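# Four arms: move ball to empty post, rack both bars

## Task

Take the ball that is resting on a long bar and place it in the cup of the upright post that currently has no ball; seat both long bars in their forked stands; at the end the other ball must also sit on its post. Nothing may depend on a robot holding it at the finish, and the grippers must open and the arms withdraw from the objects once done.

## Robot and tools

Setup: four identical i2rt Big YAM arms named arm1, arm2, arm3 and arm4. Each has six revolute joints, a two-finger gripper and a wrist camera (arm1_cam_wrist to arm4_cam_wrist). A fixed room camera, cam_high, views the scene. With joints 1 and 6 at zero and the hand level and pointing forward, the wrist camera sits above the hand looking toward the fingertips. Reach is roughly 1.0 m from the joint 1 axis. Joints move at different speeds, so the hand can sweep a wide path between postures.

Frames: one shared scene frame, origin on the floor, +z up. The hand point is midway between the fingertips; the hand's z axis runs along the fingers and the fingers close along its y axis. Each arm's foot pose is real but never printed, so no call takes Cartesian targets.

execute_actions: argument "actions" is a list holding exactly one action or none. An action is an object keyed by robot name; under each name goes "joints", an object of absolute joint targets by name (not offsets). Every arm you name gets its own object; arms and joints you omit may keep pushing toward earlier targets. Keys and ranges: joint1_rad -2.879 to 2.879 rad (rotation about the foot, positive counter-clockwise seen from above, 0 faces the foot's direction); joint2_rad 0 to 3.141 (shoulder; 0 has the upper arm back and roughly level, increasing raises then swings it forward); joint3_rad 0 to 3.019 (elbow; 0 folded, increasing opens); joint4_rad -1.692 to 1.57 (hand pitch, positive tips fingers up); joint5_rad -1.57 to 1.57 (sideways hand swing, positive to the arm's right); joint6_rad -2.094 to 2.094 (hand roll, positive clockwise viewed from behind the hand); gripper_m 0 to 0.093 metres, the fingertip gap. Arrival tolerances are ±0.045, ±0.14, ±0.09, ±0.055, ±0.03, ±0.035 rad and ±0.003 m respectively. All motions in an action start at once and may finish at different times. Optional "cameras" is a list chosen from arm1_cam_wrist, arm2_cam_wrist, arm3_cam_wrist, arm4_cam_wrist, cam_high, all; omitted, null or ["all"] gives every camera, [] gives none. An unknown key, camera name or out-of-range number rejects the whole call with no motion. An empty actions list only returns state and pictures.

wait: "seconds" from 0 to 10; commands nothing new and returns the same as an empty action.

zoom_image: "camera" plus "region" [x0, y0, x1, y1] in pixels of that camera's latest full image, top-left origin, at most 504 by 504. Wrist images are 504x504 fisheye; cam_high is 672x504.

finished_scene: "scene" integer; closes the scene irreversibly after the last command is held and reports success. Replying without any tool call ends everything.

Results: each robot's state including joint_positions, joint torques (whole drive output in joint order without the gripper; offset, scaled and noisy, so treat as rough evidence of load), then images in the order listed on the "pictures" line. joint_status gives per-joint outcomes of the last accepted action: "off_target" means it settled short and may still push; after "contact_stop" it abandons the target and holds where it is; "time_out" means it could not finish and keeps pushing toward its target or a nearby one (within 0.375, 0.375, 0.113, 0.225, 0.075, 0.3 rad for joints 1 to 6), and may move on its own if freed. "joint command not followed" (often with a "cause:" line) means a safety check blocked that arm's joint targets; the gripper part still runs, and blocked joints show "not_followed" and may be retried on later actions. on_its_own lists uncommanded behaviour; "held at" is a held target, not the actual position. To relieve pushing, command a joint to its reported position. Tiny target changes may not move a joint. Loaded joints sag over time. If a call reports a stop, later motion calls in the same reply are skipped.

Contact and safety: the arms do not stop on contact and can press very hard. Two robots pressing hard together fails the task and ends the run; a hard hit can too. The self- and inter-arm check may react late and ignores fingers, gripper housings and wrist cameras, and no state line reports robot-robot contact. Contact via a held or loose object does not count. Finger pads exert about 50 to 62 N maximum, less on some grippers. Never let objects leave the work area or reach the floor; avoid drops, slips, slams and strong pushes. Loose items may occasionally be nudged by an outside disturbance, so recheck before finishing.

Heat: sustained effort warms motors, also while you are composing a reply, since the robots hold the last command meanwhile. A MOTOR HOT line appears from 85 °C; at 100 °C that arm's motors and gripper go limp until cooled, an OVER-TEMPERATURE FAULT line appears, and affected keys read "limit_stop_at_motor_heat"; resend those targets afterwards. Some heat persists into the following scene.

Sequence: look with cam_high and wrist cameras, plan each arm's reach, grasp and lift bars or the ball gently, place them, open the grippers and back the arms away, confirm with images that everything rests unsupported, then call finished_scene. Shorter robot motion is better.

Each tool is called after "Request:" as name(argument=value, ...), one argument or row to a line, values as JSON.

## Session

Request:
execute_actions(
  actions=[
    {"arm1":{"joints":{"joint1_rad":0,"joint2_rad":1.5,"joint3_rad":1.7,"joint4_rad":-0.5,"joint5_rad":0,"joint6_rad":0}},"arm2":{"joints":{"joint1_rad":0,"joint2_rad":1.5,"joint3_rad":1.7,"joint4_rad":-0.5,"joint5_rad":0,"joint6_rad":0}},"arm3":{"joints":{"joint1_rad":0,"joint2_rad":1.5,"joint3_rad":1.7,"joint4_rad":-0.5,"joint5_rad":0,"joint6_rad":0}},"arm4":{"joints":{"joint1_rad":0,"joint2_rad":1.5,"joint3_rad":1.7,"joint4_rad":-0.5,"joint5_rad":0,"joint6_rad":0}}},
  ],
)

Scene clock: 1.93 s.
Joint torques (N m, as the arm reports them, + toward a larger angle): arm1=[ -2.2  -17.29  11.91   3.08   0.05   0.05] | arm2=[  0.57 -12.24  14.71   2.47  -0.27  -0.08] | arm3=[  0.19 -15.51  14.46   2.86  -0.1    0.05] | arm4=[ -0.84 -16.99  11.36   2.95  -0.11   0.14]
arm1.joint_positions: joint1_rad=+0.004 joint2_rad=+1.507 joint3_rad=+1.672 joint4_rad=-0.518 joint5_rad=+0.002 joint6_rad=-0.009 gripper_m=+0.095
arm1.joint_status: all done
arm1.hand: x=+0.7779 y=-0.0403 z=+1.3260 quat_wxyz=(-0.010, -0.820, -0.028, +0.571) (m; scene frame)
arm2.joint_positions: joint1_rad=+0.007 joint2_rad=+1.506 joint3_rad=+1.655 joint4_rad=-0.526 joint5_rad=+0.004 joint6_rad=+0.008 gripper_m=+0.094
arm2.joint_status: all done
arm2.hand: x=+0.0071 y=+0.7734 z=+1.2408 quat_wxyz=(-0.400, -0.587, -0.588, +0.388) (m; scene frame)
arm3.joint_positions: joint1_rad=-0.010 joint2_rad=+1.521 joint3_rad=+1.653 joint4_rad=-0.523 joint5_rad=+0.002 joint6_rad=-0.008 gripper_m=+0.094
arm3.joint_status: all done
arm3.hand: x=-0.7717 y=-0.0127 z=+1.2925 quat_wxyz=(-0.554, -0.004, -0.832, +0.010) (m; scene frame)
arm4.joint_positions: joint1_rad=+0.013 joint2_rad=+1.495 joint3_rad=+1.662 joint4_rad=-0.514 joint5_rad=+0.004 joint6_rad=-0.015 gripper_m=+0.094
arm4.joint_status: all done
arm4.hand: x=+0.0164 y=-0.7745 z=+1.2467 quat_wxyz=(-0.411, +0.578, -0.584, -0.393) (m; scene frame)
pictures: arm1_cam_wrist, arm2_cam_wrist, arm3_cam_wrist, arm4_cam_wrist, cam_high
Images, in order (width x height): arm1_cam_wrist 504x504, arm2_cam_wrist 504x504, arm3_cam_wrist 504x504, arm4_cam_wrist 504x504, cam_high 672x504.

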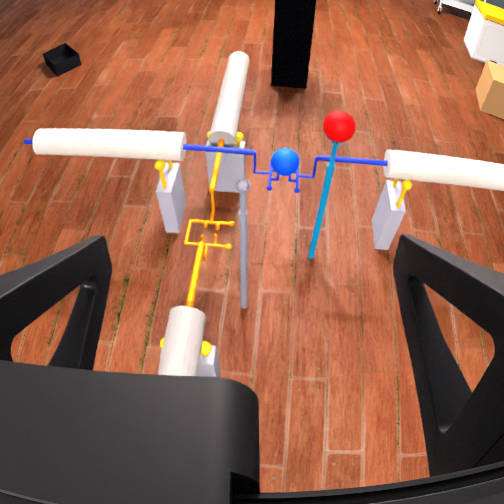

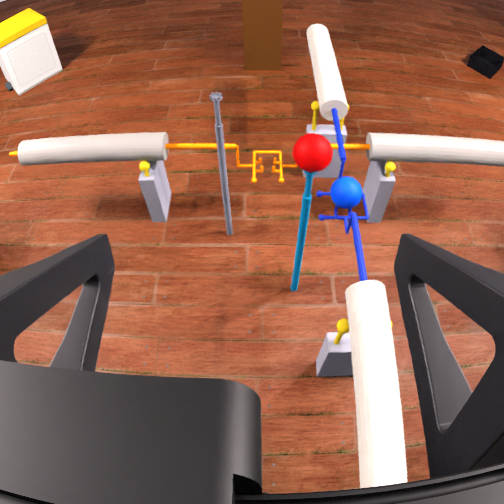

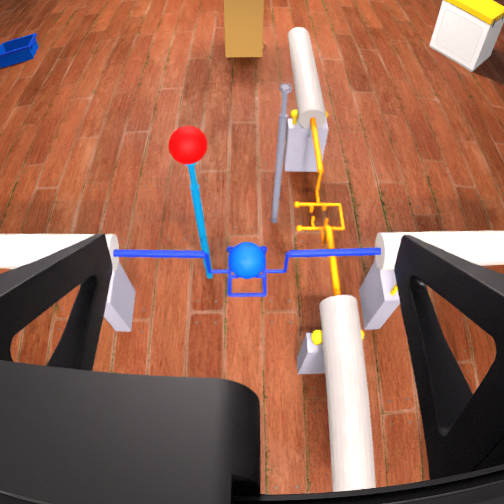

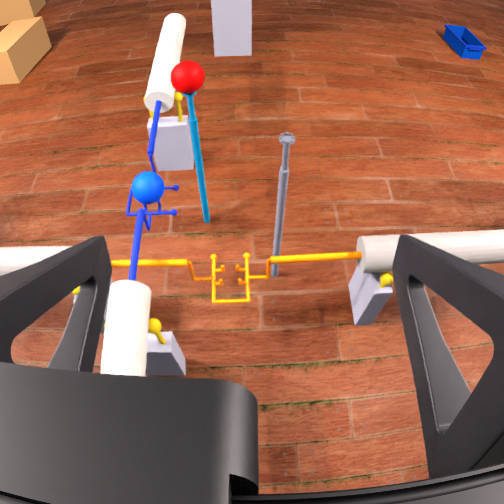

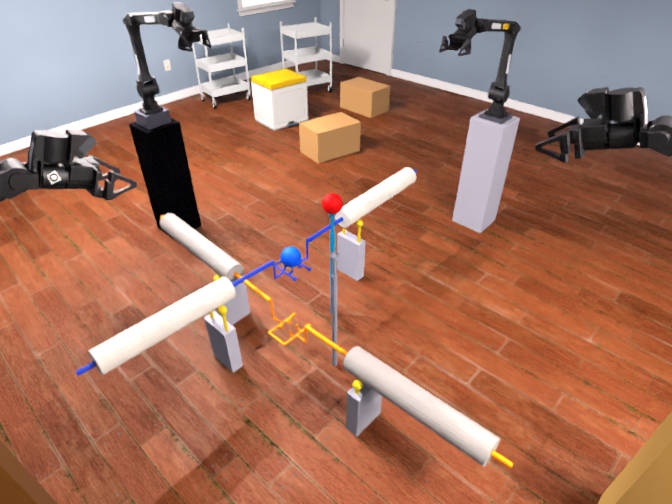

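Request:
execute_actions(
  actions=[
    {"arm2":{"joints":{"joint1_rad":-0.54,"joint2_rad":2.29,"joint3_rad":1.277,"joint4_rad":-0.49,"joint6_rad":-0.545}},"arm4":{"joints":{"joint1_rad":0.603,"joint2_rad":2.29,"joint3_rad":1.253,"joint4_rad":-0.5,"joint6_rad":0.58}},"arm1":{"joints":{"joint1_rad":0.05,"joint2_rad":2.2,"joint4_rad":0.45}},"arm3":{"joints":{"joint2_rad":1.7,"joint3_rad":1.0,"joint4_rad":0.85}}},
  ],
)

Scene clock: 4.10 s.
Joint torques (N m, as the arm reports them, + toward a larger angle): arm1=[ -2.07 -26.69  11.05   2.79   0.09   0.04] | arm2=[  0.62 -17.32   7.09   0.45  -0.2   -0.06] | arm3=[  0.35 -16.24   8.9    3.02  -0.08  -0.03] | arm4=[  0.19 -22.2    4.97   0.81   0.2    0.16]
arm1.joint_positions: joint1_rad=+0.053 joint2_rad=+2.214 joint3_rad=+1.671 joint4_rad=+0.433 joint5_rad=+0.001 joint6_rad=-0.009 gripper_m=+0.095
arm1.joint_status: all done
arm1.hand: x=+0.5800 y=-0.0924 z=+1.0036 quat_wxyz=(-0.029, -0.744, -0.044, +0.666) (m; scene frame)
arm2.joint_positions: joint1_rad=-0.538 joint2_rad=+2.314 joint3_rad=+1.252 joint4_rad=-0.491 joint5_rad=+0.001 joint6_rad=-0.537 gripper_m=+0.094
arm2.joint_status: all done
arm2.hand: x=-0.2600 y=+1.0049 z=+0.5465 quat_wxyz=(+0.000, -0.704, -0.711, +0.002) (m; scene frame)
arm3.joint_positions: joint1_rad=-0.010 joint2_rad=+1.727 joint3_rad=+0.994 joint4_rad=+0.825 joint5_rad=+0.002 joint6_rad=-0.008 gripper_m=+0.094
arm3.joint_status: all done
arm3.hand: x=-0.7726 y=-0.0135 z=+1.0852 quat_wxyz=(-0.738, -0.003, -0.675, +0.012) (m; scene frame)
arm4.joint_positions: joint1_rad=+0.610 joint2_rad=+2.297 joint3_rad=+1.235 joint4_rad=-0.507 joint5_rad=-0.003 joint6_rad=+0.565 gripper_m=+0.094
arm4.joint_status: all done
arm4.hand: x=-0.2770 y=-1.0244 z=+0.5455 quat_wxyz=(+0.006, +0.710, -0.704, +0.004) (m; scene frame)
pictures: arm1_cam_wrist, arm2_cam_wrist, arm3_cam_wrist, arm4_cam_wrist, cam_high
Images, in order (width x height): arm1_cam_wrist 504x504, arm2_cam_wrist 504x504, arm3_cam_wrist 504x504, arm4_cam_wrist 504x504, cam_high 672x504.

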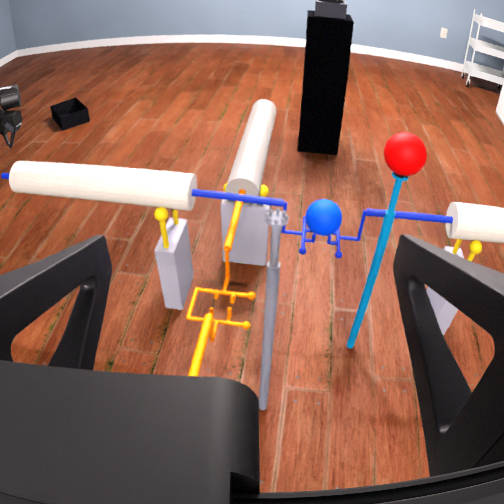

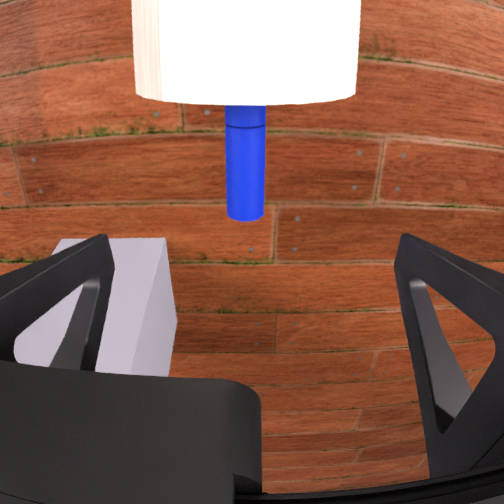

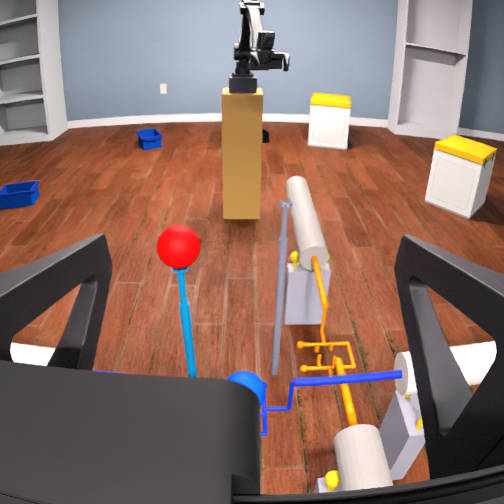

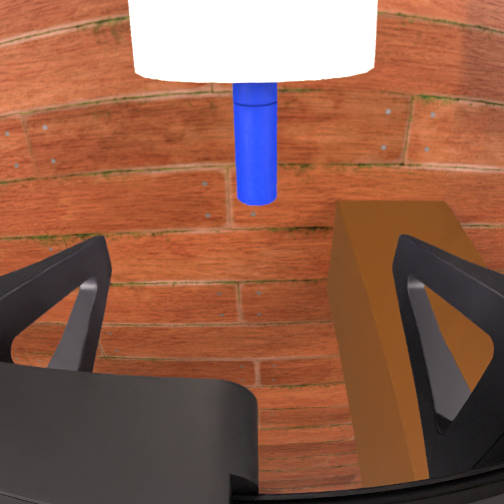

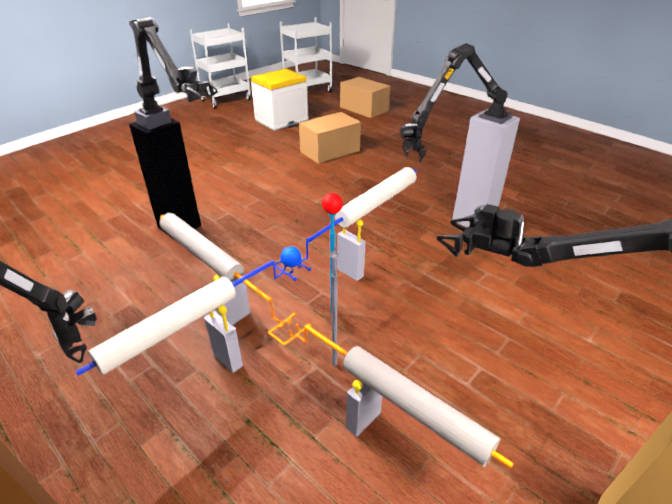

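Request:
execute_actions(
  actions=[
    {"arm2":{"joints":{"joint1_rad":-0.53,"joint2_rad":2.515,"joint3_rad":1.33,"joint4_rad":-0.52}},"arm4":{"joints":{"joint2_rad":2.515,"joint3_rad":1.31,"joint4_rad":-0.52}}},
  ],
  cameras=[],
)

Request:
execute_actions(
  actions=[
    {"arm2":{"joints":{"joint3_rad":1.395,"joint4_rad":-0.38}},"arm4":{"joints":{"joint3_rad":1.365,"joint4_rad":-0.385}}},
  ],
  cameras=["arm2_cam_wrist","arm4_cam_wrist"],
)

Scene clock: 5.67 s.
Joint torques (N m, as the arm reports them, + toward a larger angle): arm1=[ -1.97 -26.64  10.94   2.84   0.09   0.04] | arm2=[  1.1  -16.62   4.6   -0.15  -0.15  -0.06] | arm3=[  1.66 -16.55   8.94   2.84  -0.11   0.04] | arm4=[ -0.33 -22.56   3.05   0.     0.04   0.11]
arm1.joint_positions: joint1_rad=+0.053 joint2_rad=+2.214 joint3_rad=+1.671 joint4_rad=+0.433 joint5_rad=+0.001 joint6_rad=-0.009 gripper_m=+0.095
arm1.joint_status: not commanded
arm1.hand: x=+0.5800 y=-0.0924 z=+1.0036 quat_wxyz=(-0.029, -0.744, -0.044, +0.666) (m; scene frame)
arm2.joint_positions: joint1_rad=-0.538 joint2_rad=+2.542 joint3_rad=+1.315 joint4_rad=-0.511 joint5_rad=+0.001 joint6_rad=-0.538 gripper_m=+0.094
arm2.joint_status: all done
arm2.hand: x=-0.2303 y=+1.0557 z=+0.4497 quat_wxyz=(+0.023, -0.701, -0.708, -0.087) (m; scene frame)
arm3.joint_positions: joint1_rad=-0.010 joint2_rad=+1.727 joint3_rad=+0.994 joint4_rad=+0.825 joint5_rad=+0.002 joint6_rad=-0.008 gripper_m=+0.094
arm3.joint_status: not commanded
arm3.hand: x=-0.7726 y=-0.0135 z=+1.0852 quat_wxyz=(-0.738, -0.003, -0.675, +0.012) (m; scene frame)
arm4.joint_positions: joint1_rad=+0.610 joint2_rad=+2.530 joint3_rad=+1.296 joint4_rad=-0.516 joint5_rad=+0.001 joint6_rad=+0.568 gripper_m=+0.094
arm4.joint_status: all done
arm4.hand: x=-0.2453 y=-1.0737 z=+0.4469 quat_wxyz=(+0.023, +0.706, -0.701, +0.093) (m; scene frame)
pictures: none
No camera images: the call's "cameras" was empty. Leave "cameras" out to get every camera's image.

Scene clock: 6.43 s.
Joint torques (N m, as the arm reports them, + toward a larger angle): arm1=[ -1.95 -26.91  10.99   2.88   0.09   0.04] | arm2=[  1.22 -17.59   5.13   0.9   -0.18  -0.05] | arm3=[  1.95 -16.25   8.74   2.87  -0.1   -0.03] | arm4=[ -0.02 -23.42   3.64   0.93   0.07   0.12]
arm1.joint_positions: joint1_rad=+0.053 joint2_rad=+2.214 joint3_rad=+1.671 joint4_rad=+0.433 joint5_rad=+0.001 joint6_rad=-0.009 gripper_m=+0.095
arm1.joint_status: not commanded
arm1.hand: x=+0.5800 y=-0.0924 z=+1.0036 quat_wxyz=(-0.029, -0.744, -0.044, +0.666) (m; scene frame)
arm2.joint_positions: joint1_rad=-0.538 joint2_rad=+2.537 joint3_rad=+1.383 joint4_rad=-0.396 joint5_rad=+0.001 joint6_rad=-0.538 gripper_m=+0.094
arm2.joint_status: all done
arm2.hand: x=-0.2661 y=+0.9942 z=+0.4574 quat_wxyz=(-0.001, -0.703, -0.711, +0.004) (m; scene frame)
arm3.joint_positions: joint1_rad=-0.010 joint2_rad=+1.727 joint3_rad=+0.994 joint4_rad=+0.825 joint5_rad=+0.002 joint6_rad=-0.008 gripper_m=+0.094
arm3.joint_status: not commanded
arm3.hand: x=-0.7726 y=-0.0135 z=+1.0852 quat_wxyz=(-0.738, -0.003, -0.675, +0.012) (m; scene frame)
arm4.joint_positions: joint1_rad=+0.610 joint2_rad=+2.525 joint3_rad=+1.356 joint4_rad=-0.393 joint5_rad=+0.001 joint6_rad=+0.568 gripper_m=+0.094
arm4.joint_status: all done
arm4.hand: x=-0.2825 y=-1.0160 z=+0.4531 quat_wxyz=(+0.003, +0.709, -0.705, +0.001) (m; scene frame)
pictures: arm2_cam_wrist, arm4_cam_wrist
Images, in order (width x height): arm2_cam_wrist 504x504, arm4_cam_wrist 504x504.

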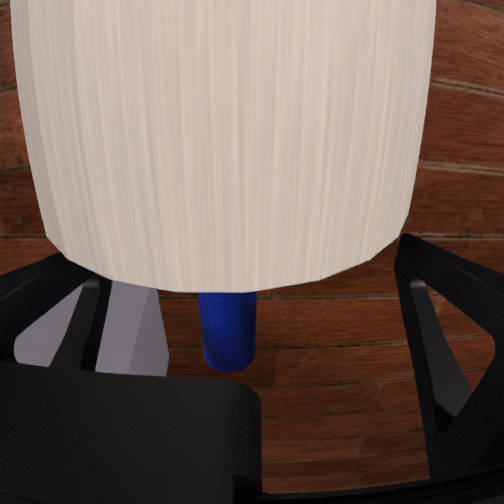

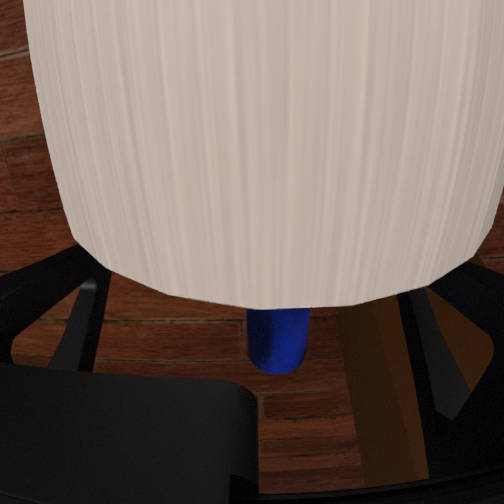

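Request:
execute_actions(
  actions=[
    {"arm2":{"joints":{"joint2_rad":2.555,"joint1_rad":-0.52}},"arm4":{"joints":{"joint1_rad":0.59}}},
  ],
  cameras=[],
)

Request:
execute_actions(
  actions=[
    {"arm2":{"joints":{"gripper_m":0}},"arm4":{"joints":{"gripper_m":0}}},
  ],
  cameras=[],
)

Request:
execute_actions(
  actions=[
    {"arm2":{"joints":{"joint1_rad":-0.53,"joint2_rad":2.35,"joint3_rad":1.325,"joint4_rad":-0.5}},"arm4":{"joints":{"joint1_rad":0.603,"joint2_rad":2.335,"joint3_rad":1.285,"joint4_rad":-0.485}}},
  ],
  cameras=["arm2_cam_wrist","arm4_cam_wrist"],
)

Request:
execute_actions(
  actions=[
    {"arm2":{"joints":{"joint2_rad":2.18,"joint3_rad":1.27,"joint4_rad":-0.61}},"arm4":{"joints":{"joint2_rad":2.165,"joint3_rad":1.23,"joint4_rad":-0.59}}},
  ],
  cameras=[],
)

Request:
execute_actions(
  actions=[
    {"arm2":{"joints":{"joint2_rad":2.04,"joint3_rad":1.255,"joint4_rad":-0.735}},"arm4":{"joints":{"joint2_rad":2.02,"joint3_rad":1.215,"joint4_rad":-0.72}}},
  ],
  cameras=[],
)

Request:
execute_actions(
  actions=[
    {"arm2":{"joints":{"joint2_rad":1.925,"joint3_rad":1.29,"joint4_rad":-0.87}},"arm4":{"joints":{"joint2_rad":1.90,"joint3_rad":1.248,"joint4_rad":-0.862}}},
  ],
  cameras=[],
)

Request:
execute_actions(
  actions=[
    {"arm2":{"joints":{"joint2_rad":1.82,"joint3_rad":1.345,"joint4_rad":-1.027}},"arm4":{"joints":{"joint2_rad":1.795,"joint3_rad":1.303,"joint4_rad":-1.02}}},
  ],
  cameras=[],
)

Request:
execute_actions(
  actions=[
    {"arm2":{"joints":{"joint2_rad":1.74,"joint3_rad":1.435,"joint4_rad":-1.19}},"arm4":{"joints":{"joint2_rad":1.715,"joint3_rad":1.393,"joint4_rad":-1.188}}},
  ],
)

Scene clock: 7.87 s.
Joint torques (N m, as the arm reports them, + toward a larger angle): arm1=[ -2.11 -27.24  10.92   2.87   0.09   0.04] | arm2=[  0.82 -15.02   5.12   0.88  -0.17  -0.04] | arm3=[  0.51 -16.57   8.86   3.14  -0.15   0.07] | arm4=[ -0.88 -23.44   3.65   0.79   0.05   0.1 ]
arm1.joint_positions: joint1_rad=+0.053 joint2_rad=+2.214 joint3_rad=+1.671 joint4_rad=+0.433 joint5_rad=+0.001 joint6_rad=-0.009 gripper_m=+0.095
arm1.joint_status: not commanded
arm1.hand: x=+0.5800 y=-0.0924 z=+1.0036 quat_wxyz=(-0.029, -0.744, -0.044, +0.666) (m; scene frame)
arm2.joint_positions: joint1_rad=-0.528 joint2_rad=+2.543 joint3_rad=+1.383 joint4_rad=-0.396 joint5_rad=+0.001 joint6_rad=-0.538 gripper_m=+0.094
arm2.joint_status: all done
arm2.hand: x=-0.2601 y=+0.9941 z=+0.4542 quat_wxyz=(+0.000, -0.700, -0.714, +0.001) (m; scene frame)
arm3.joint_positions: joint1_rad=-0.010 joint2_rad=+1.727 joint3_rad=+0.994 joint4_rad=+0.825 joint5_rad=+0.002 joint6_rad=-0.008 gripper_m=+0.094
arm3.joint_status: not commanded
arm3.hand: x=-0.7726 y=-0.0135 z=+1.0852 quat_wxyz=(-0.738, -0.003, -0.675, +0.012) (m; scene frame)
arm4.joint_positions: joint1_rad=+0.604 joint2_rad=+2.525 joint3_rad=+1.356 joint4_rad=-0.393 joint5_rad=+0.001 joint6_rad=+0.568 gripper_m=+0.094
arm4.joint_status: all done
arm4.hand: x=-0.2798 y=-1.0143 z=+0.4530 quat_wxyz=(+0.003, +0.707, -0.707, +0.001) (m; scene frame)
pictures: none
No camera images: the call's "cameras" was empty. Leave "cameras" out to get every camera's image.

Scene clock: 8.60 s.
Joint torques (N m, as the arm reports them, + toward a larger angle): arm1=[ -2.06 -27.13  10.93   2.87   0.1    0.04] | arm2=[  0.81 -15.     5.25   0.84   0.2   -0.09] | arm3=[  1.07 -16.37   8.91   2.81  -0.14  -0.04] | arm4=[ -0.25 -23.14   3.74   0.98  -0.17   0.21]
arm1.joint_positions: joint1_rad=+0.053 joint2_rad=+2.214 joint3_rad=+1.671 joint4_rad=+0.433 joint5_rad=+0.001 joint6_rad=-0.009 gripper_m=+0.095
arm1.joint_status: not commanded
arm1.hand: x=+0.5800 y=-0.0924 z=+1.0036 quat_wxyz=(-0.029, -0.744, -0.044, +0.666) (m; scene frame)
arm2.joint_positions: joint1_rad=-0.526 joint2_rad=+2.544 joint3_rad=+1.381 joint4_rad=-0.395 joint5_rad=-0.006 joint6_rad=-0.533 gripper_m=+0.018
arm2.joint_status: gripper_m off_target (ended at +0.018, target +0.000)
arm2.hand: x=-0.2575 y=+0.9941 z=+0.4536 quat_wxyz=(-0.003, -0.701, -0.713, -0.001) (m; scene frame)
arm3.joint_positions: joint1_rad=-0.010 joint2_rad=+1.727 joint3_rad=+0.994 joint4_rad=+0.825 joint5_rad=+0.002 joint6_rad=-0.008 gripper_m=+0.094
arm3.joint_status: not commanded
arm3.hand: x=-0.7726 y=-0.0135 z=+1.0852 quat_wxyz=(-0.738, -0.003, -0.675, +0.012) (m; scene frame)
arm4.joint_positions: joint1_rad=+0.598 joint2_rad=+2.523 joint3_rad=+1.352 joint4_rad=-0.397 joint5_rad=+0.006 joint6_rad=+0.559 gripper_m=+0.018
arm4.joint_status: gripper_m off_target (ended at +0.018, target +0.000)
arm4.hand: x=-0.2748 y=-1.0142 z=+0.4531 quat_wxyz=(+0.001, +0.708, -0.706, +0.005) (m; scene frame)
pictures: none
No camera images: the call's "cameras" was empty. Leave "cameras" out to get every camera's image.

Scene clock: 9.60 s.
Joint torques (N m, as the arm reports them, + toward a larger angle): arm1=[ -1.93 -27.11  10.92   2.86   0.09   0.02] | arm2=[  0.5  -18.98   5.8   -0.27   0.01  -0.09] | arm3=[  1.2  -16.42   8.82   2.75  -0.13  -0.08] | arm4=[  0.69 -24.93   4.15   0.33   0.     0.22]
arm1.joint_positions: joint1_rad=+0.053 joint2_rad=+2.214 joint3_rad=+1.671 joint4_rad=+0.433 joint5_rad=+0.001 joint6_rad=-0.009 gripper_m=+0.095
arm1.joint_status: not commanded
arm1.hand: x=+0.5800 y=-0.0924 z=+1.0036 quat_wxyz=(-0.029, -0.744, -0.044, +0.666) (m; scene frame)
arm2.joint_positions: joint1_rad=-0.528 joint2_rad=+2.387 joint3_rad=+1.315 joint4_rad=-0.483 joint5_rad=-0.002 joint6_rad=-0.532 gripper_m=+0.018
arm2.joint_status: all done
arm2.hand: x=-0.2613 y=+0.9913 z=+0.5218 quat_wxyz=(-0.002, -0.702, -0.712, +0.001) (m; scene frame)
arm3.joint_positions: joint1_rad=-0.010 joint2_rad=+1.727 joint3_rad=+0.994 joint4_rad=+0.825 joint5_rad=+0.002 joint6_rad=-0.008 gripper_m=+0.094
arm3.joint_status: not commanded
arm3.hand: x=-0.7726 y=-0.0135 z=+1.0852 quat_wxyz=(-0.738, -0.003, -0.675, +0.012) (m; scene frame)
arm4.joint_positions: joint1_rad=+0.599 joint2_rad=+2.366 joint3_rad=+1.274 joint4_rad=-0.482 joint5_rad=+0.003 joint6_rad=+0.557 gripper_m=+0.018
arm4.joint_status: all done
arm4.hand: x=-0.2739 y=-1.0174 z=+0.5187 quat_wxyz=(+0.004, +0.709, -0.705, +0.007) (m; scene frame)
pictures: arm2_cam_wrist, arm4_cam_wrist
Images, in order (width x height): arm2_cam_wrist 504x504, arm4_cam_wrist 504x504.

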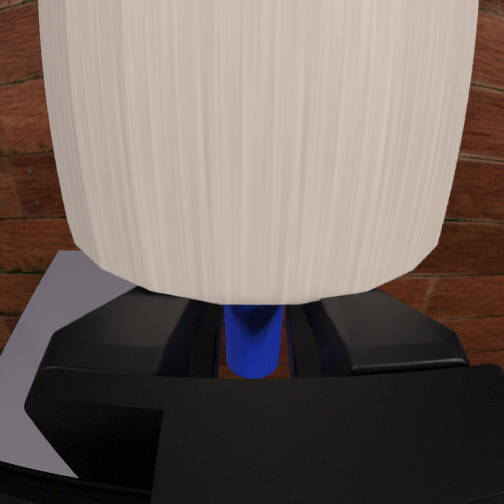

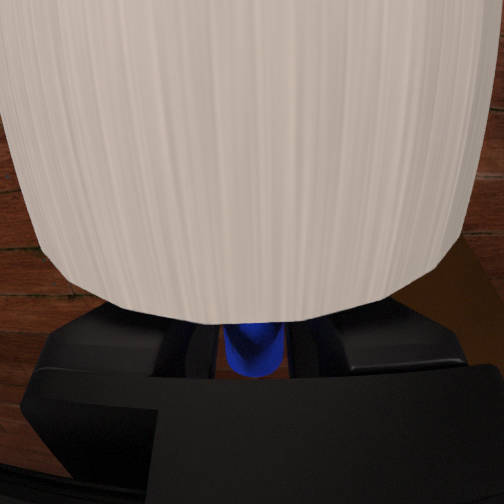

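Scene clock: 10.53 s.
Joint torques (N m, as the arm reports them, + toward a larger angle): arm1=[ -1.9  -27.15  10.93   2.85   0.1    0.05] | arm2=[  0.04 -17.53   6.67   0.07  -0.09  -0.09] | arm3=[  1.18 -16.27   8.6    2.95  -0.12  -0.02] | arm4=[  0.06 -23.48   5.02   0.4   -0.02   0.24]
arm1.joint_positions: joint1_rad=+0.053 joint2_rad=+2.214 joint3_rad=+1.671 joint4_rad=+0.433 joint5_rad=+0.001 joint6_rad=-0.009 gripper_m=+0.095
arm1.joint_status: not commanded
arm1.hand: x=+0.5800 y=-0.0924 z=+1.0036 quat_wxyz=(-0.029, -0.744, -0.044, +0.666) (m; scene frame)
arm2.joint_positions: joint1_rad=-0.527 joint2_rad=+2.213 joint3_rad=+1.259 joint4_rad=-0.597 joint5_rad=-0.001 joint6_rad=-0.532 gripper_m=+0.018
arm2.joint_status: all done
arm2.hand: x=-0.2607 y=+0.9923 z=+0.5985 quat_wxyz=(-0.001, -0.702, -0.712, +0.003) (m; scene frame)
arm3.joint_positions: joint1_rad=-0.010 joint2_rad=+1.727 joint3_rad=+0.994 joint4_rad=+0.825 joint5_rad=+0.002 joint6_rad=-0.008 gripper_m=+0.094
arm3.joint_status: not commanded
arm3.hand: x=-0.7726 y=-0.0135 z=+1.0852 quat_wxyz=(-0.738, -0.003, -0.675, +0.012) (m; scene frame)
arm4.joint_positions: joint1_rad=+0.600 joint2_rad=+2.190 joint3_rad=+1.218 joint4_rad=-0.588 joint5_rad=+0.002 joint6_rad=+0.557 gripper_m=+0.018
arm4.joint_status: all done
arm4.hand: x=-0.2740 y=-1.0167 z=+0.5944 quat_wxyz=(+0.002, +0.709, -0.705, +0.000) (m; scene frame)
pictures: none
No camera images: the call's "cameras" was empty. Leave "cameras" out to get every camera's image.

Scene clock: 11.47 s.
Joint torques (N m, as the arm reports them, + toward a larger angle): arm1=[ -1.99 -27.08  10.87   2.85   0.1    0.04] | arm2=[ -0.08 -16.65   7.71  -0.05  -0.06  -0.13] | arm3=[  0.97 -16.13   8.9    2.83  -0.14  -0.06] | arm4=[  0.53 -22.81   5.82   0.34  -0.04   0.24]
arm1.joint_positions: joint1_rad=+0.053 joint2_rad=+2.214 joint3_rad=+1.671 joint4_rad=+0.433 joint5_rad=+0.001 joint6_rad=-0.009 gripper_m=+0.095
arm1.joint_status: not commanded
arm1.hand: x=+0.5800 y=-0.0924 z=+1.0036 quat_wxyz=(-0.029, -0.744, -0.044, +0.666) (m; scene frame)
arm2.joint_positions: joint1_rad=-0.526 joint2_rad=+2.072 joint3_rad=+1.244 joint4_rad=-0.721 joint5_rad=-0.001 joint6_rad=-0.531 gripper_m=+0.018
arm2.joint_status: all done
arm2.hand: x=-0.2592 y=+0.9927 z=+0.6654 quat_wxyz=(-0.002, -0.702, -0.713, +0.004) (m; scene frame)
arm3.joint_positions: joint1_rad=-0.010 joint2_rad=+1.727 joint3_rad=+0.994 joint4_rad=+0.825 joint5_rad=+0.002 joint6_rad=-0.008 gripper_m=+0.094
arm3.joint_status: not commanded
arm3.hand: x=-0.7726 y=-0.0135 z=+1.0852 quat_wxyz=(-0.738, -0.003, -0.675, +0.012) (m; scene frame)
arm4.joint_positions: joint1_rad=+0.600 joint2_rad=+2.044 joint3_rad=+1.204 joint4_rad=-0.716 joint5_rad=+0.003 joint6_rad=+0.557 gripper_m=+0.018
arm4.joint_status: all done
arm4.hand: x=-0.2733 y=-1.0166 z=+0.6628 quat_wxyz=(+0.002, +0.709, -0.705, -0.002) (m; scene frame)
pictures: none
No camera images: the call's "cameras" was empty. Leave "cameras" out to get every camera's image.

Scene clock: 12.40 s.
Joint torques (N m, as the arm reports them, + toward a larger angle): arm1=[ -1.99 -27.22  10.98   2.83   0.1    0.03] | arm2=[ -0.44 -16.24  10.59  -0.41   0.2   -0.12] | arm3=[  1.34 -16.2    8.51   2.79  -0.13  -0.04] | arm4=[  0.64 -21.46   7.98  -0.26  -0.24   0.24]
arm1.joint_positions: joint1_rad=+0.053 joint2_rad=+2.214 joint3_rad=+1.671 joint4_rad=+0.433 joint5_rad=+0.001 joint6_rad=-0.009 gripper_m=+0.095
arm1.joint_status: not commanded
arm1.hand: x=+0.5800 y=-0.0924 z=+1.0036 quat_wxyz=(-0.029, -0.744, -0.044, +0.666) (m; scene frame)
arm2.joint_positions: joint1_rad=-0.524 joint2_rad=+1.955 joint3_rad=+1.253 joint4_rad=-0.841 joint5_rad=-0.006 joint6_rad=-0.531 gripper_m=+0.018
arm2.joint_status: all done
arm2.hand: x=-0.2574 y=+0.9930 z=+0.7261 quat_wxyz=(-0.005, -0.701, -0.713, +0.006) (m; scene frame)
arm3.joint_positions: joint1_rad=-0.010 joint2_rad=+1.727 joint3_rad=+0.994 joint4_rad=+0.825 joint5_rad=+0.002 joint6_rad=-0.008 gripper_m=+0.094
arm3.joint_status: not commanded
arm3.hand: x=-0.7726 y=-0.0135 z=+1.0852 quat_wxyz=(-0.738, -0.003, -0.675, +0.012) (m; scene frame)
arm4.joint_positions: joint1_rad=+0.600 joint2_rad=+1.919 joint3_rad=+1.213 joint4_rad=-0.843 joint5_rad=+0.009 joint6_rad=+0.557 gripper_m=+0.018
arm4.joint_status: all done
arm4.hand: x=-0.2711 y=-1.0176 z=+0.7259 quat_wxyz=(-0.002, +0.709, -0.705, -0.004) (m; scene frame)
pictures: none
No camera images: the call's "cameras" was empty. Leave "cameras" out to get every camera's image.

Scene clock: 13.37 s.
Joint torques (N m, as the arm reports them, + toward a larger angle): arm1=[ -2.14 -27.14  10.9    2.82   0.08   0.03] | arm2=[ -0.12 -16.24  11.96  -0.6    0.24  -0.14] | arm3=[  0.55 -16.91   8.89   3.03  -0.08   0.03] | arm4=[  0.29 -21.29   9.06  -0.62  -0.28   0.25]
arm1.joint_positions: joint1_rad=+0.053 joint2_rad=+2.214 joint3_rad=+1.671 joint4_rad=+0.433 joint5_rad=+0.001 joint6_rad=-0.009 gripper_m=+0.095
arm1.joint_status: not commanded
arm1.hand: x=+0.5800 y=-0.0924 z=+1.0036 quat_wxyz=(-0.029, -0.744, -0.044, +0.666) (m; scene frame)
arm2.joint_positions: joint1_rad=-0.524 joint2_rad=+1.853 joint3_rad=+1.300 joint4_rad=-0.995 joint5_rad=-0.007 joint6_rad=-0.530 gripper_m=+0.018
arm2.joint_status: all done
arm2.hand: x=-0.2565 y=+0.9935 z=+0.7917 quat_wxyz=(-0.005, -0.701, -0.713, +0.004) (m; scene frame)
arm3.joint_positions: joint1_rad=-0.010 joint2_rad=+1.727 joint3_rad=+0.994 joint4_rad=+0.825 joint5_rad=+0.002 joint6_rad=-0.008 gripper_m=+0.094
arm3.joint_status: not commanded
arm3.hand: x=-0.7726 y=-0.0135 z=+1.0852 quat_wxyz=(-0.738, -0.003, -0.675, +0.012) (m; scene frame)
arm4.joint_positions: joint1_rad=+0.600 joint2_rad=+1.818 joint3_rad=+1.263 joint4_rad=-0.997 joint5_rad=+0.010 joint6_rad=+0.557 gripper_m=+0.018
arm4.joint_status: all done
arm4.hand: x=-0.2704 y=-1.0175 z=+0.7904 quat_wxyz=(-0.002, +0.709, -0.705, -0.003) (m; scene frame)
pictures: none
No camera images: the call's "cameras" was empty. Leave "cameras" out to get every camera's image.

Scene clock: 14.33 s.
Joint torques (N m, as the arm reports them, + toward a larger angle): arm1=[ -2.   -27.17  10.94   2.84   0.09   0.04] | arm2=[ -0.25 -15.93  13.28  -0.67   0.31  -0.15] | arm3=[  0.62 -15.92   8.86   2.89  -0.06  -0.06] | arm4=[  0.36 -21.21  10.1   -0.64  -0.28   0.24]
arm1.joint_positions: joint1_rad=+0.053 joint2_rad=+2.214 joint3_rad=+1.671 joint4_rad=+0.433 joint5_rad=+0.001 joint6_rad=-0.009 gripper_m=+0.095
arm1.joint_status: not commanded
arm1.hand: x=+0.5800 y=-0.0924 z=+1.0036 quat_wxyz=(-0.029, -0.744, -0.044, +0.666) (m; scene frame)
arm2.joint_positions: joint1_rad=-0.524 joint2_rad=+1.777 joint3_rad=+1.381 joint4_rad=-1.157 joint5_rad=-0.008 joint6_rad=-0.528 gripper_m=+0.018
arm2.joint_status: all done
arm2.hand: x=-0.2565 y=+0.9933 z=+0.8570 quat_wxyz=(-0.005, -0.702, -0.712, +0.001) (m; scene frame)
arm3.joint_positions: joint1_rad=-0.010 joint2_rad=+1.727 joint3_rad=+0.994 joint4_rad=+0.825 joint5_rad=+0.002 joint6_rad=-0.008 gripper_m=+0.094
arm3.joint_status: not commanded
arm3.hand: x=-0.7726 y=-0.0135 z=+1.0852 quat_wxyz=(-0.738, -0.003, -0.675, +0.012) (m; scene frame)
arm4.joint_positions: joint1_rad=+0.600 joint2_rad=+1.743 joint3_rad=+1.345 joint4_rad=-1.163 joint5_rad=+0.009 joint6_rad=+0.557 gripper_m=+0.018
arm4.joint_status: all done
arm4.hand: x=-0.2697 y=-1.0179 z=+0.8546 quat_wxyz=(-0.001, +0.709, -0.705, +0.002) (m; scene frame)
pictures: arm1_cam_wrist, arm2_cam_wrist, arm3_cam_wrist, arm4_cam_wrist, cam_high
Images, in order (width x height): arm1_cam_wrist 504x504, arm2_cam_wrist 504x504, arm3_cam_wrist 504x504, arm4_cam_wrist 504x504, cam_high 672x504.

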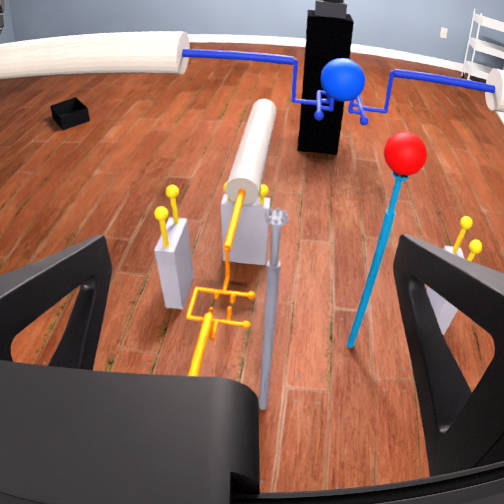

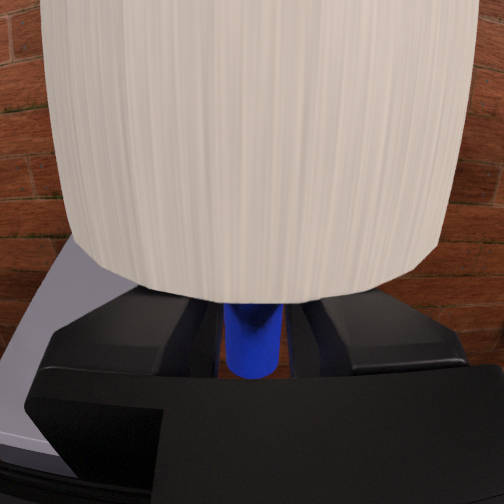

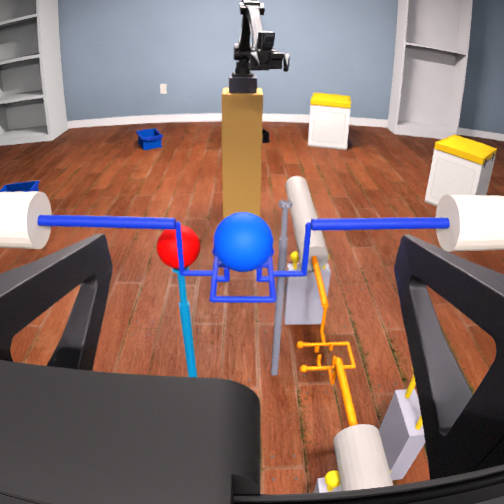

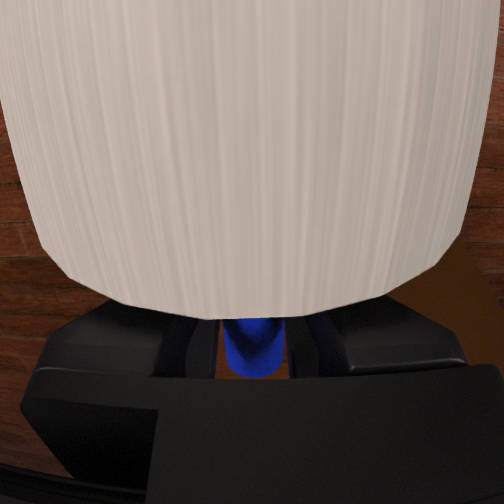

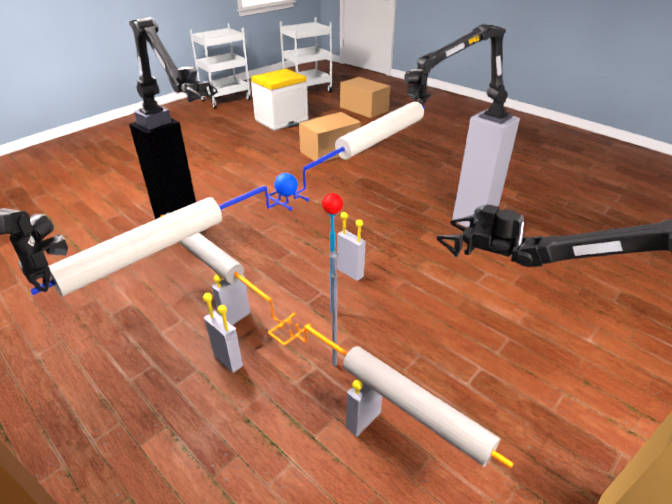

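Request:
execute_actions(
  actions=[
    {"arm2":{"joints":{"joint1_rad":-0.472,"joint2_rad":1.865,"joint3_rad":1.635,"joint4_rad":-1.26,"joint6_rad":-0.47}},"arm4":{"joints":{"joint1_rad":0.66,"joint2_rad":1.595,"joint3_rad":1.222,"joint4_rad":-1.14,"joint6_rad":0.625}}},
  ],
  cameras=[],
)

Request:
execute_actions(
  actions=[
    {"arm2":{"joints":{"joint1_rad":-0.38,"joint2_rad":1.955,"joint3_rad":1.785,"joint4_rad":-1.315,"joint6_rad":-0.375}},"arm4":{"joints":{"joint1_rad":0.64,"joint2_rad":1.44,"joint3_rad":1.022,"joint4_rad":-1.105,"joint6_rad":0.605}}},
  ],
  cameras=["arm3_cam_wrist","arm1_cam_wrist","cam_high"],
)

Scene clock: 16.33 s.
Joint torques (N m, as the arm reports them, + toward a larger angle): arm1=[ -1.89 -27.03  10.92   2.85   0.1    0.04] | arm2=[  0.85 -17.45  15.09  -0.62   0.29   0.  ] | arm3=[  1.14 -16.07   8.7    2.76  -0.08  -0.05] | arm4=[  0.49 -19.65   8.52   0.49  -0.14   0.21]
arm1.joint_positions: joint1_rad=+0.053 joint2_rad=+2.214 joint3_rad=+1.671 joint4_rad=+0.433 joint5_rad=+0.001 joint6_rad=-0.009 gripper_m=+0.095
arm1.joint_status: not commanded
arm1.hand: x=+0.5800 y=-0.0924 z=+1.0036 quat_wxyz=(-0.029, -0.744, -0.044, +0.666) (m; scene frame)
arm2.joint_positions: joint1_rad=-0.468 joint2_rad=+1.898 joint3_rad=+1.563 joint4_rad=-1.227 joint5_rad=-0.007 joint6_rad=-0.468 gripper_m=+0.018
arm2.joint_status: all done
arm2.hand: x=-0.2519 y=+0.9367 z=+0.8577 quat_wxyz=(-0.003, -0.703, -0.711, -0.004) (m; scene frame)
arm3.joint_positions: joint1_rad=-0.010 joint2_rad=+1.727 joint3_rad=+0.994 joint4_rad=+0.825 joint5_rad=+0.002 joint6_rad=-0.008 gripper_m=+0.094
arm3.joint_status: not commanded
arm3.hand: x=-0.7726 y=-0.0135 z=+1.0852 quat_wxyz=(-0.738, -0.003, -0.675, +0.012) (m; scene frame)
arm4.joint_positions: joint1_rad=+0.654 joint2_rad=+1.630 joint3_rad=+1.197 joint4_rad=-1.138 joint5_rad=+0.006 joint6_rad=+0.603 gripper_m=+0.018
arm4.joint_status: all done
arm4.hand: x=-0.2644 y=-1.0738 z=+0.8557 quat_wxyz=(+0.002, +0.712, -0.702, +0.006) (m; scene frame)
pictures: none
No camera images: the call's "cameras" was empty. Leave "cameras" out to get every camera's image.

Scene clock: 17.37 s.
Joint torques (N m, as the arm reports them, + toward a larger angle): arm1=[ -2.03 -27.02  10.92   2.86   0.09   0.04] | arm2=[  0.13 -18.3   15.38  -0.58   0.12  -0.09] | arm3=[  0.86 -16.31   8.7    2.88  -0.11   0.01] | arm4=[ -0.63 -15.24   8.41   0.49  -0.12  -0.04]
arm1.joint_positions: joint1_rad=+0.053 joint2_rad=+2.214 joint3_rad=+1.671 joint4_rad=+0.433 joint5_rad=+0.001 joint6_rad=-0.009 gripper_m=+0.095
arm1.joint_status: not commanded
arm1.hand: x=+0.5800 y=-0.0924 z=+1.0036 quat_wxyz=(-0.029, -0.744, -0.044, +0.666) (m; scene frame)
arm2.joint_positions: joint1_rad=-0.370 joint2_rad=+1.986 joint3_rad=+1.712 joint4_rad=-1.285 joint5_rad=-0.005 joint6_rad=-0.368 gripper_m=+0.018
arm2.joint_status: all done
arm2.hand: x=-0.2138 y=+0.8803 z=+0.8619 quat_wxyz=(-0.003, -0.704, -0.710, -0.002) (m; scene frame)
arm3.joint_positions: joint1_rad=-0.010 joint2_rad=+1.727 joint3_rad=+0.994 joint4_rad=+0.825 joint5_rad=+0.002 joint6_rad=-0.008 gripper_m=+0.094
arm3.joint_status: not commanded
arm3.hand: x=-0.7726 y=-0.0135 z=+1.0852 quat_wxyz=(-0.738, -0.003, -0.675, +0.012) (m; scene frame)
arm4.joint_positions: joint1_rad=+0.653 joint2_rad=+1.463 joint3_rad=+0.998 joint4_rad=-1.105 joint5_rad=+0.006 joint6_rad=+0.603 gripper_m=+0.018
arm4.joint_status: all done
arm4.hand: x=-0.2246 y=-1.1294 z=+0.8554 quat_wxyz=(+0.002, +0.712, -0.702, +0.005) (m; scene frame)
pictures: arm1_cam_wrist, arm3_cam_wrist, cam_high
Images, in order (width x height): arm1_cam_wrist 504x504, arm3_cam_wrist 504x504, cam_high 672x504.

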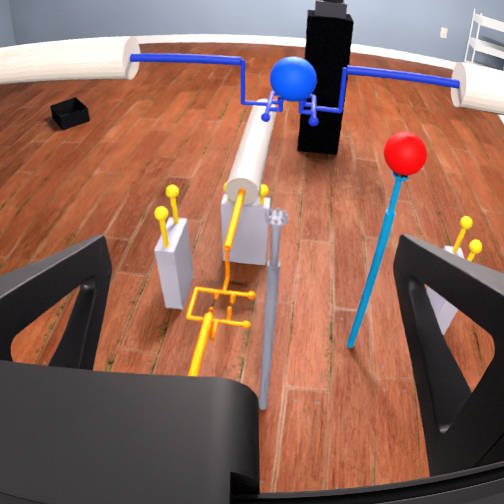

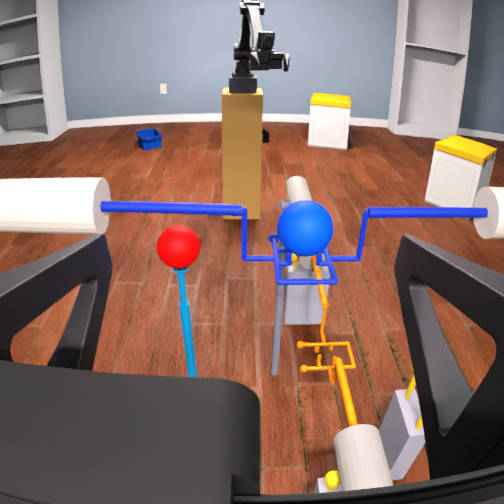

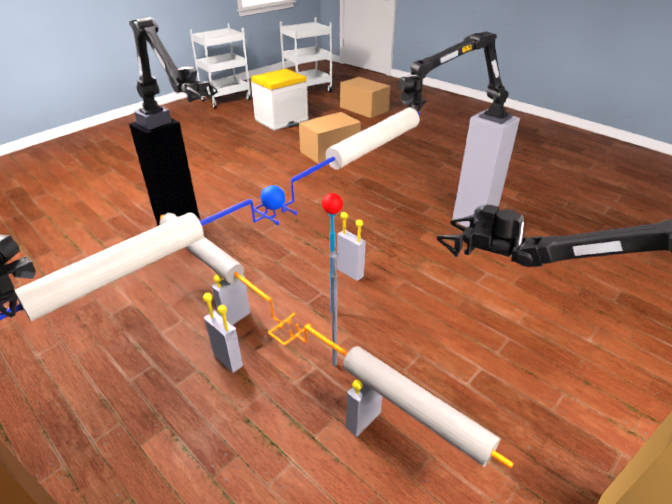

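Request:
execute_actions(
  actions=[
    {"arm2":{"joints":{"joint1_rad":-0.24,"joint2_rad":1.87,"joint3_rad":1.64,"joint4_rad":-1.255,"joint6_rad":-0.23}},"arm4":{"joints":{"joint1_rad":0.435,"joint2_rad":1.325,"joint3_rad":0.905,"joint4_rad":-1.10,"joint6_rad":0.39}}},
  ],
  cameras=[],
)

Request:
execute_actions(
  actions=[
    {"arm2":{"joints":{"joint1_rad":-0.045,"joint2_rad":1.83,"joint3_rad":1.58,"joint4_rad":-1.232,"joint6_rad":-0.04}},"arm4":{"joints":{"joint1_rad":0.11,"joint2_rad":1.25,"joint3_rad":0.835,"joint4_rad":-1.105,"joint6_rad":0.065}}},
  ],
  cameras=[],
)

Request:
execute_actions(
  actions=[
    {"arm2":{"joints":{"joint1_rad":0.168,"joint2_rad":1.87,"joint3_rad":1.64,"joint4_rad":-1.26,"joint6_rad":0.172}},"arm4":{"joints":{"joint1_rad":-0.263,"joint2_rad":1.30,"joint3_rad":0.88,"joint4_rad":-1.105,"joint6_rad":-0.31}}},
  ],
)

Scene clock: 19.07 s.
Joint torques (N m, as the arm reports them, + toward a larger angle): arm1=[ -1.99 -27.25  10.92   2.82   0.1    0.03] | arm2=[ -0.04 -20.32  11.06   0.16   0.03   0.02] | arm3=[  0.5  -15.91   8.86   2.82  -0.15   0.  ] | arm4=[  0.22 -13.38   8.8    0.03  -0.18  -0.01]
arm1.joint_positions: joint1_rad=+0.053 joint2_rad=+2.214 joint3_rad=+1.671 joint4_rad=+0.433 joint5_rad=+0.001 joint6_rad=-0.009 gripper_m=+0.095
arm1.joint_status: not commanded
arm1.hand: x=+0.5800 y=-0.0924 z=+1.0036 quat_wxyz=(-0.029, -0.744, -0.044, +0.666) (m; scene frame)
arm2.joint_positions: joint1_rad=-0.232 joint2_rad=+1.931 joint3_rad=+1.619 joint4_rad=-1.248 joint5_rad=-0.003 joint6_rad=-0.228 gripper_m=+0.018
arm2.joint_status: all done
arm2.hand: x=-0.1292 y=+0.8783 z=+0.8602 quat_wxyz=(-0.003, -0.705, -0.709, -0.003) (m; scene frame)
arm3.joint_positions: joint1_rad=-0.010 joint2_rad=+1.727 joint3_rad=+0.994 joint4_rad=+0.825 joint5_rad=+0.002 joint6_rad=-0.008 gripper_m=+0.094
arm3.joint_status: not commanded
arm3.hand: x=-0.7726 y=-0.0135 z=+1.0852 quat_wxyz=(-0.738, -0.003, -0.675, +0.012) (m; scene frame)
arm4.joint_positions: joint1_rad=+0.437 joint2_rad=+1.349 joint3_rad=+0.874 joint4_rad=-1.091 joint5_rad=+0.007 joint6_rad=+0.388 gripper_m=+0.018
arm4.joint_status: all done
arm4.hand: x=-0.1335 y=-1.1297 z=+0.8524 quat_wxyz=(+0.001, +0.712, -0.703, +0.004) (m; scene frame)
pictures: none
No camera images: the call's "cameras" was empty. Leave "cameras" out to get every camera's image.

Scene clock: 20.33 s.
Joint torques (N m, as the arm reports them, + toward a larger angle): arm1=[ -1.94 -27.11  10.93   2.88   0.09   0.05] | arm2=[  0.74 -19.83  10.65   0.02  -0.15   0.01] | arm3=[  1.28 -16.39   8.81   2.77  -0.12   0.  ] | arm4=[  0.01 -12.03   8.44   0.03  -0.31  -0.06]
arm1.joint_positions: joint1_rad=+0.053 joint2_rad=+2.214 joint3_rad=+1.671 joint4_rad=+0.433 joint5_rad=+0.001 joint6_rad=-0.009 gripper_m=+0.095
arm1.joint_status: not commanded
arm1.hand: x=+0.5800 y=-0.0924 z=+1.0036 quat_wxyz=(-0.029, -0.744, -0.044, +0.666) (m; scene frame)
arm2.joint_positions: joint1_rad=-0.044 joint2_rad=+1.898 joint3_rad=+1.561 joint4_rad=-1.217 joint5_rad=+0.002 joint6_rad=-0.039 gripper_m=+0.018
arm2.joint_status: all done
arm2.hand: x=-0.0209 y=+0.8769 z=+0.8580 quat_wxyz=(-0.004, -0.705, -0.709, +0.001) (m; scene frame)
arm3.joint_positions: joint1_rad=-0.010 joint2_rad=+1.727 joint3_rad=+0.994 joint4_rad=+0.825 joint5_rad=+0.002 joint6_rad=-0.008 gripper_m=+0.094
arm3.joint_status: not commanded
arm3.hand: x=-0.7726 y=-0.0135 z=+1.0852 quat_wxyz=(-0.738, -0.003, -0.675, +0.012) (m; scene frame)
arm4.joint_positions: joint1_rad=+0.116 joint2_rad=+1.276 joint3_rad=+0.812 joint4_rad=-1.095 joint5_rad=+0.009 joint6_rad=+0.066 gripper_m=+0.018
arm4.joint_status: all done
arm4.hand: x=-0.0235 y=-1.1283 z=+0.8540 quat_wxyz=(-0.003, +0.712, -0.703, +0.004) (m; scene frame)
pictures: none
No camera images: the call's "cameras" was empty. Leave "cameras" out to get every camera's image.

Scene clock: 21.60 s.
Joint torques (N m, as the arm reports them, + toward a larger angle): arm1=[ -2.02 -27.01  10.91   2.84   0.08   0.04] | arm2=[  0.78 -17.57  13.32  -0.59  -0.33   0.02] | arm3=[  0.76 -16.54   8.84   2.76  -0.11   0.  ] | arm4=[ -0.5  -12.36   8.64  -0.5   -0.27  -0.14]
arm1.joint_positions: joint1_rad=+0.053 joint2_rad=+2.214 joint3_rad=+1.671 joint4_rad=+0.433 joint5_rad=+0.001 joint6_rad=-0.009 gripper_m=+0.095
arm1.joint_status: not commanded
arm1.hand: x=+0.5800 y=-0.0924 z=+1.0036 quat_wxyz=(-0.029, -0.744, -0.044, +0.666) (m; scene frame)
arm2.joint_positions: joint1_rad=+0.164 joint2_rad=+1.899 joint3_rad=+1.588 joint4_rad=-1.233 joint5_rad=+0.006 joint6_rad=+0.170 gripper_m=+0.018
arm2.joint_status: all done
arm2.hand: x=+0.0983 y=+0.8789 z=+0.8685 quat_wxyz=(-0.008, -0.706, -0.708, +0.004) (m; scene frame)
arm3.joint_positions: joint1_rad=-0.010 joint2_rad=+1.727 joint3_rad=+0.994 joint4_rad=+0.825 joint5_rad=+0.002 joint6_rad=-0.008 gripper_m=+0.094
arm3.joint_status: not commanded
arm3.hand: x=-0.7726 y=-0.0135 z=+1.0852 quat_wxyz=(-0.738, -0.003, -0.675, +0.012) (m; scene frame)
arm4.joint_positions: joint1_rad=-0.252 joint2_rad=+1.315 joint3_rad=+0.851 joint4_rad=-1.084 joint5_rad=+0.007 joint6_rad=-0.302 gripper_m=+0.018
arm4.joint_status: all done
arm4.hand: x=+0.0978 y=-1.1242 z=+0.8554 quat_wxyz=(-0.007, +0.712, -0.702, +0.003) (m; scene frame)
pictures: arm1_cam_wrist, arm2_cam_wrist, arm3_cam_wrist, arm4_cam_wrist, cam_high
Images, in order (width x height): arm1_cam_wrist 504x504, arm2_cam_wrist 504x504, arm3_cam_wrist 504x504, arm4_cam_wrist 504x504, cam_high 672x504.

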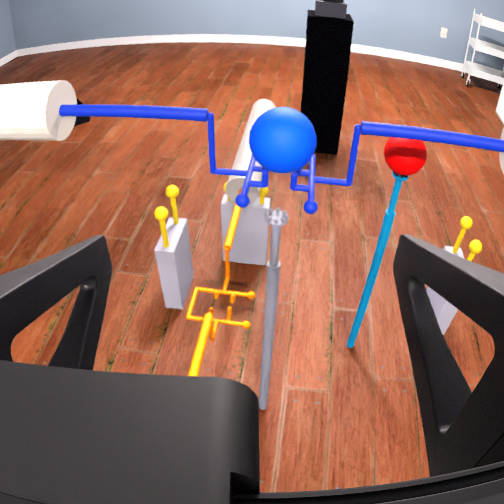

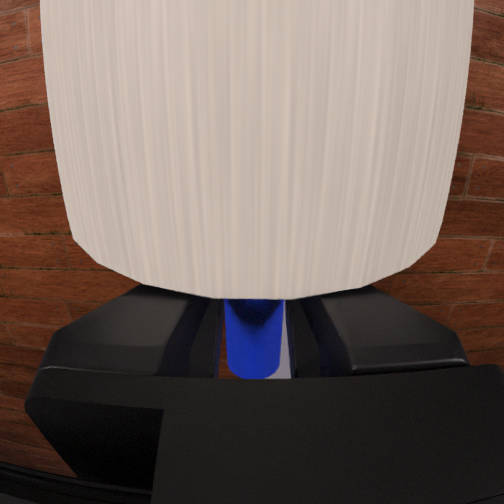

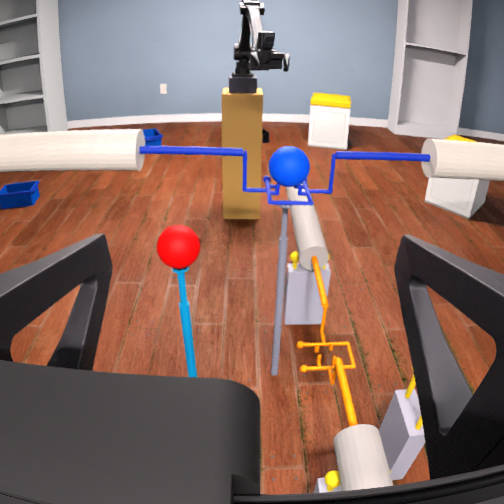

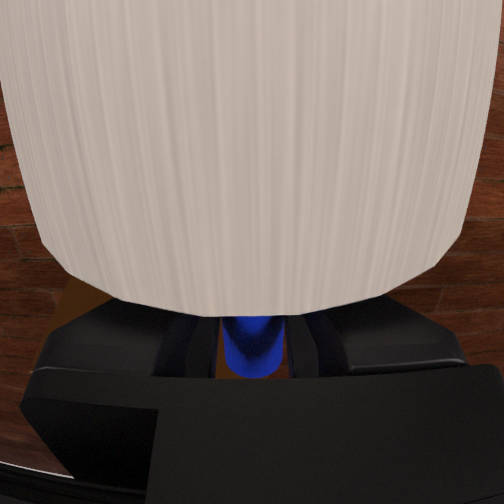

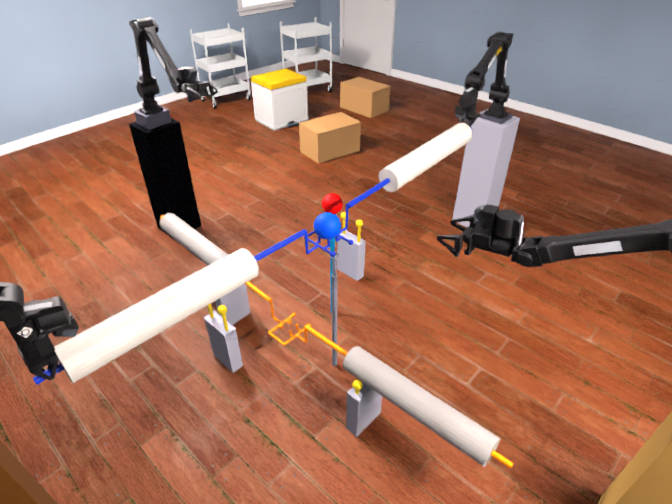

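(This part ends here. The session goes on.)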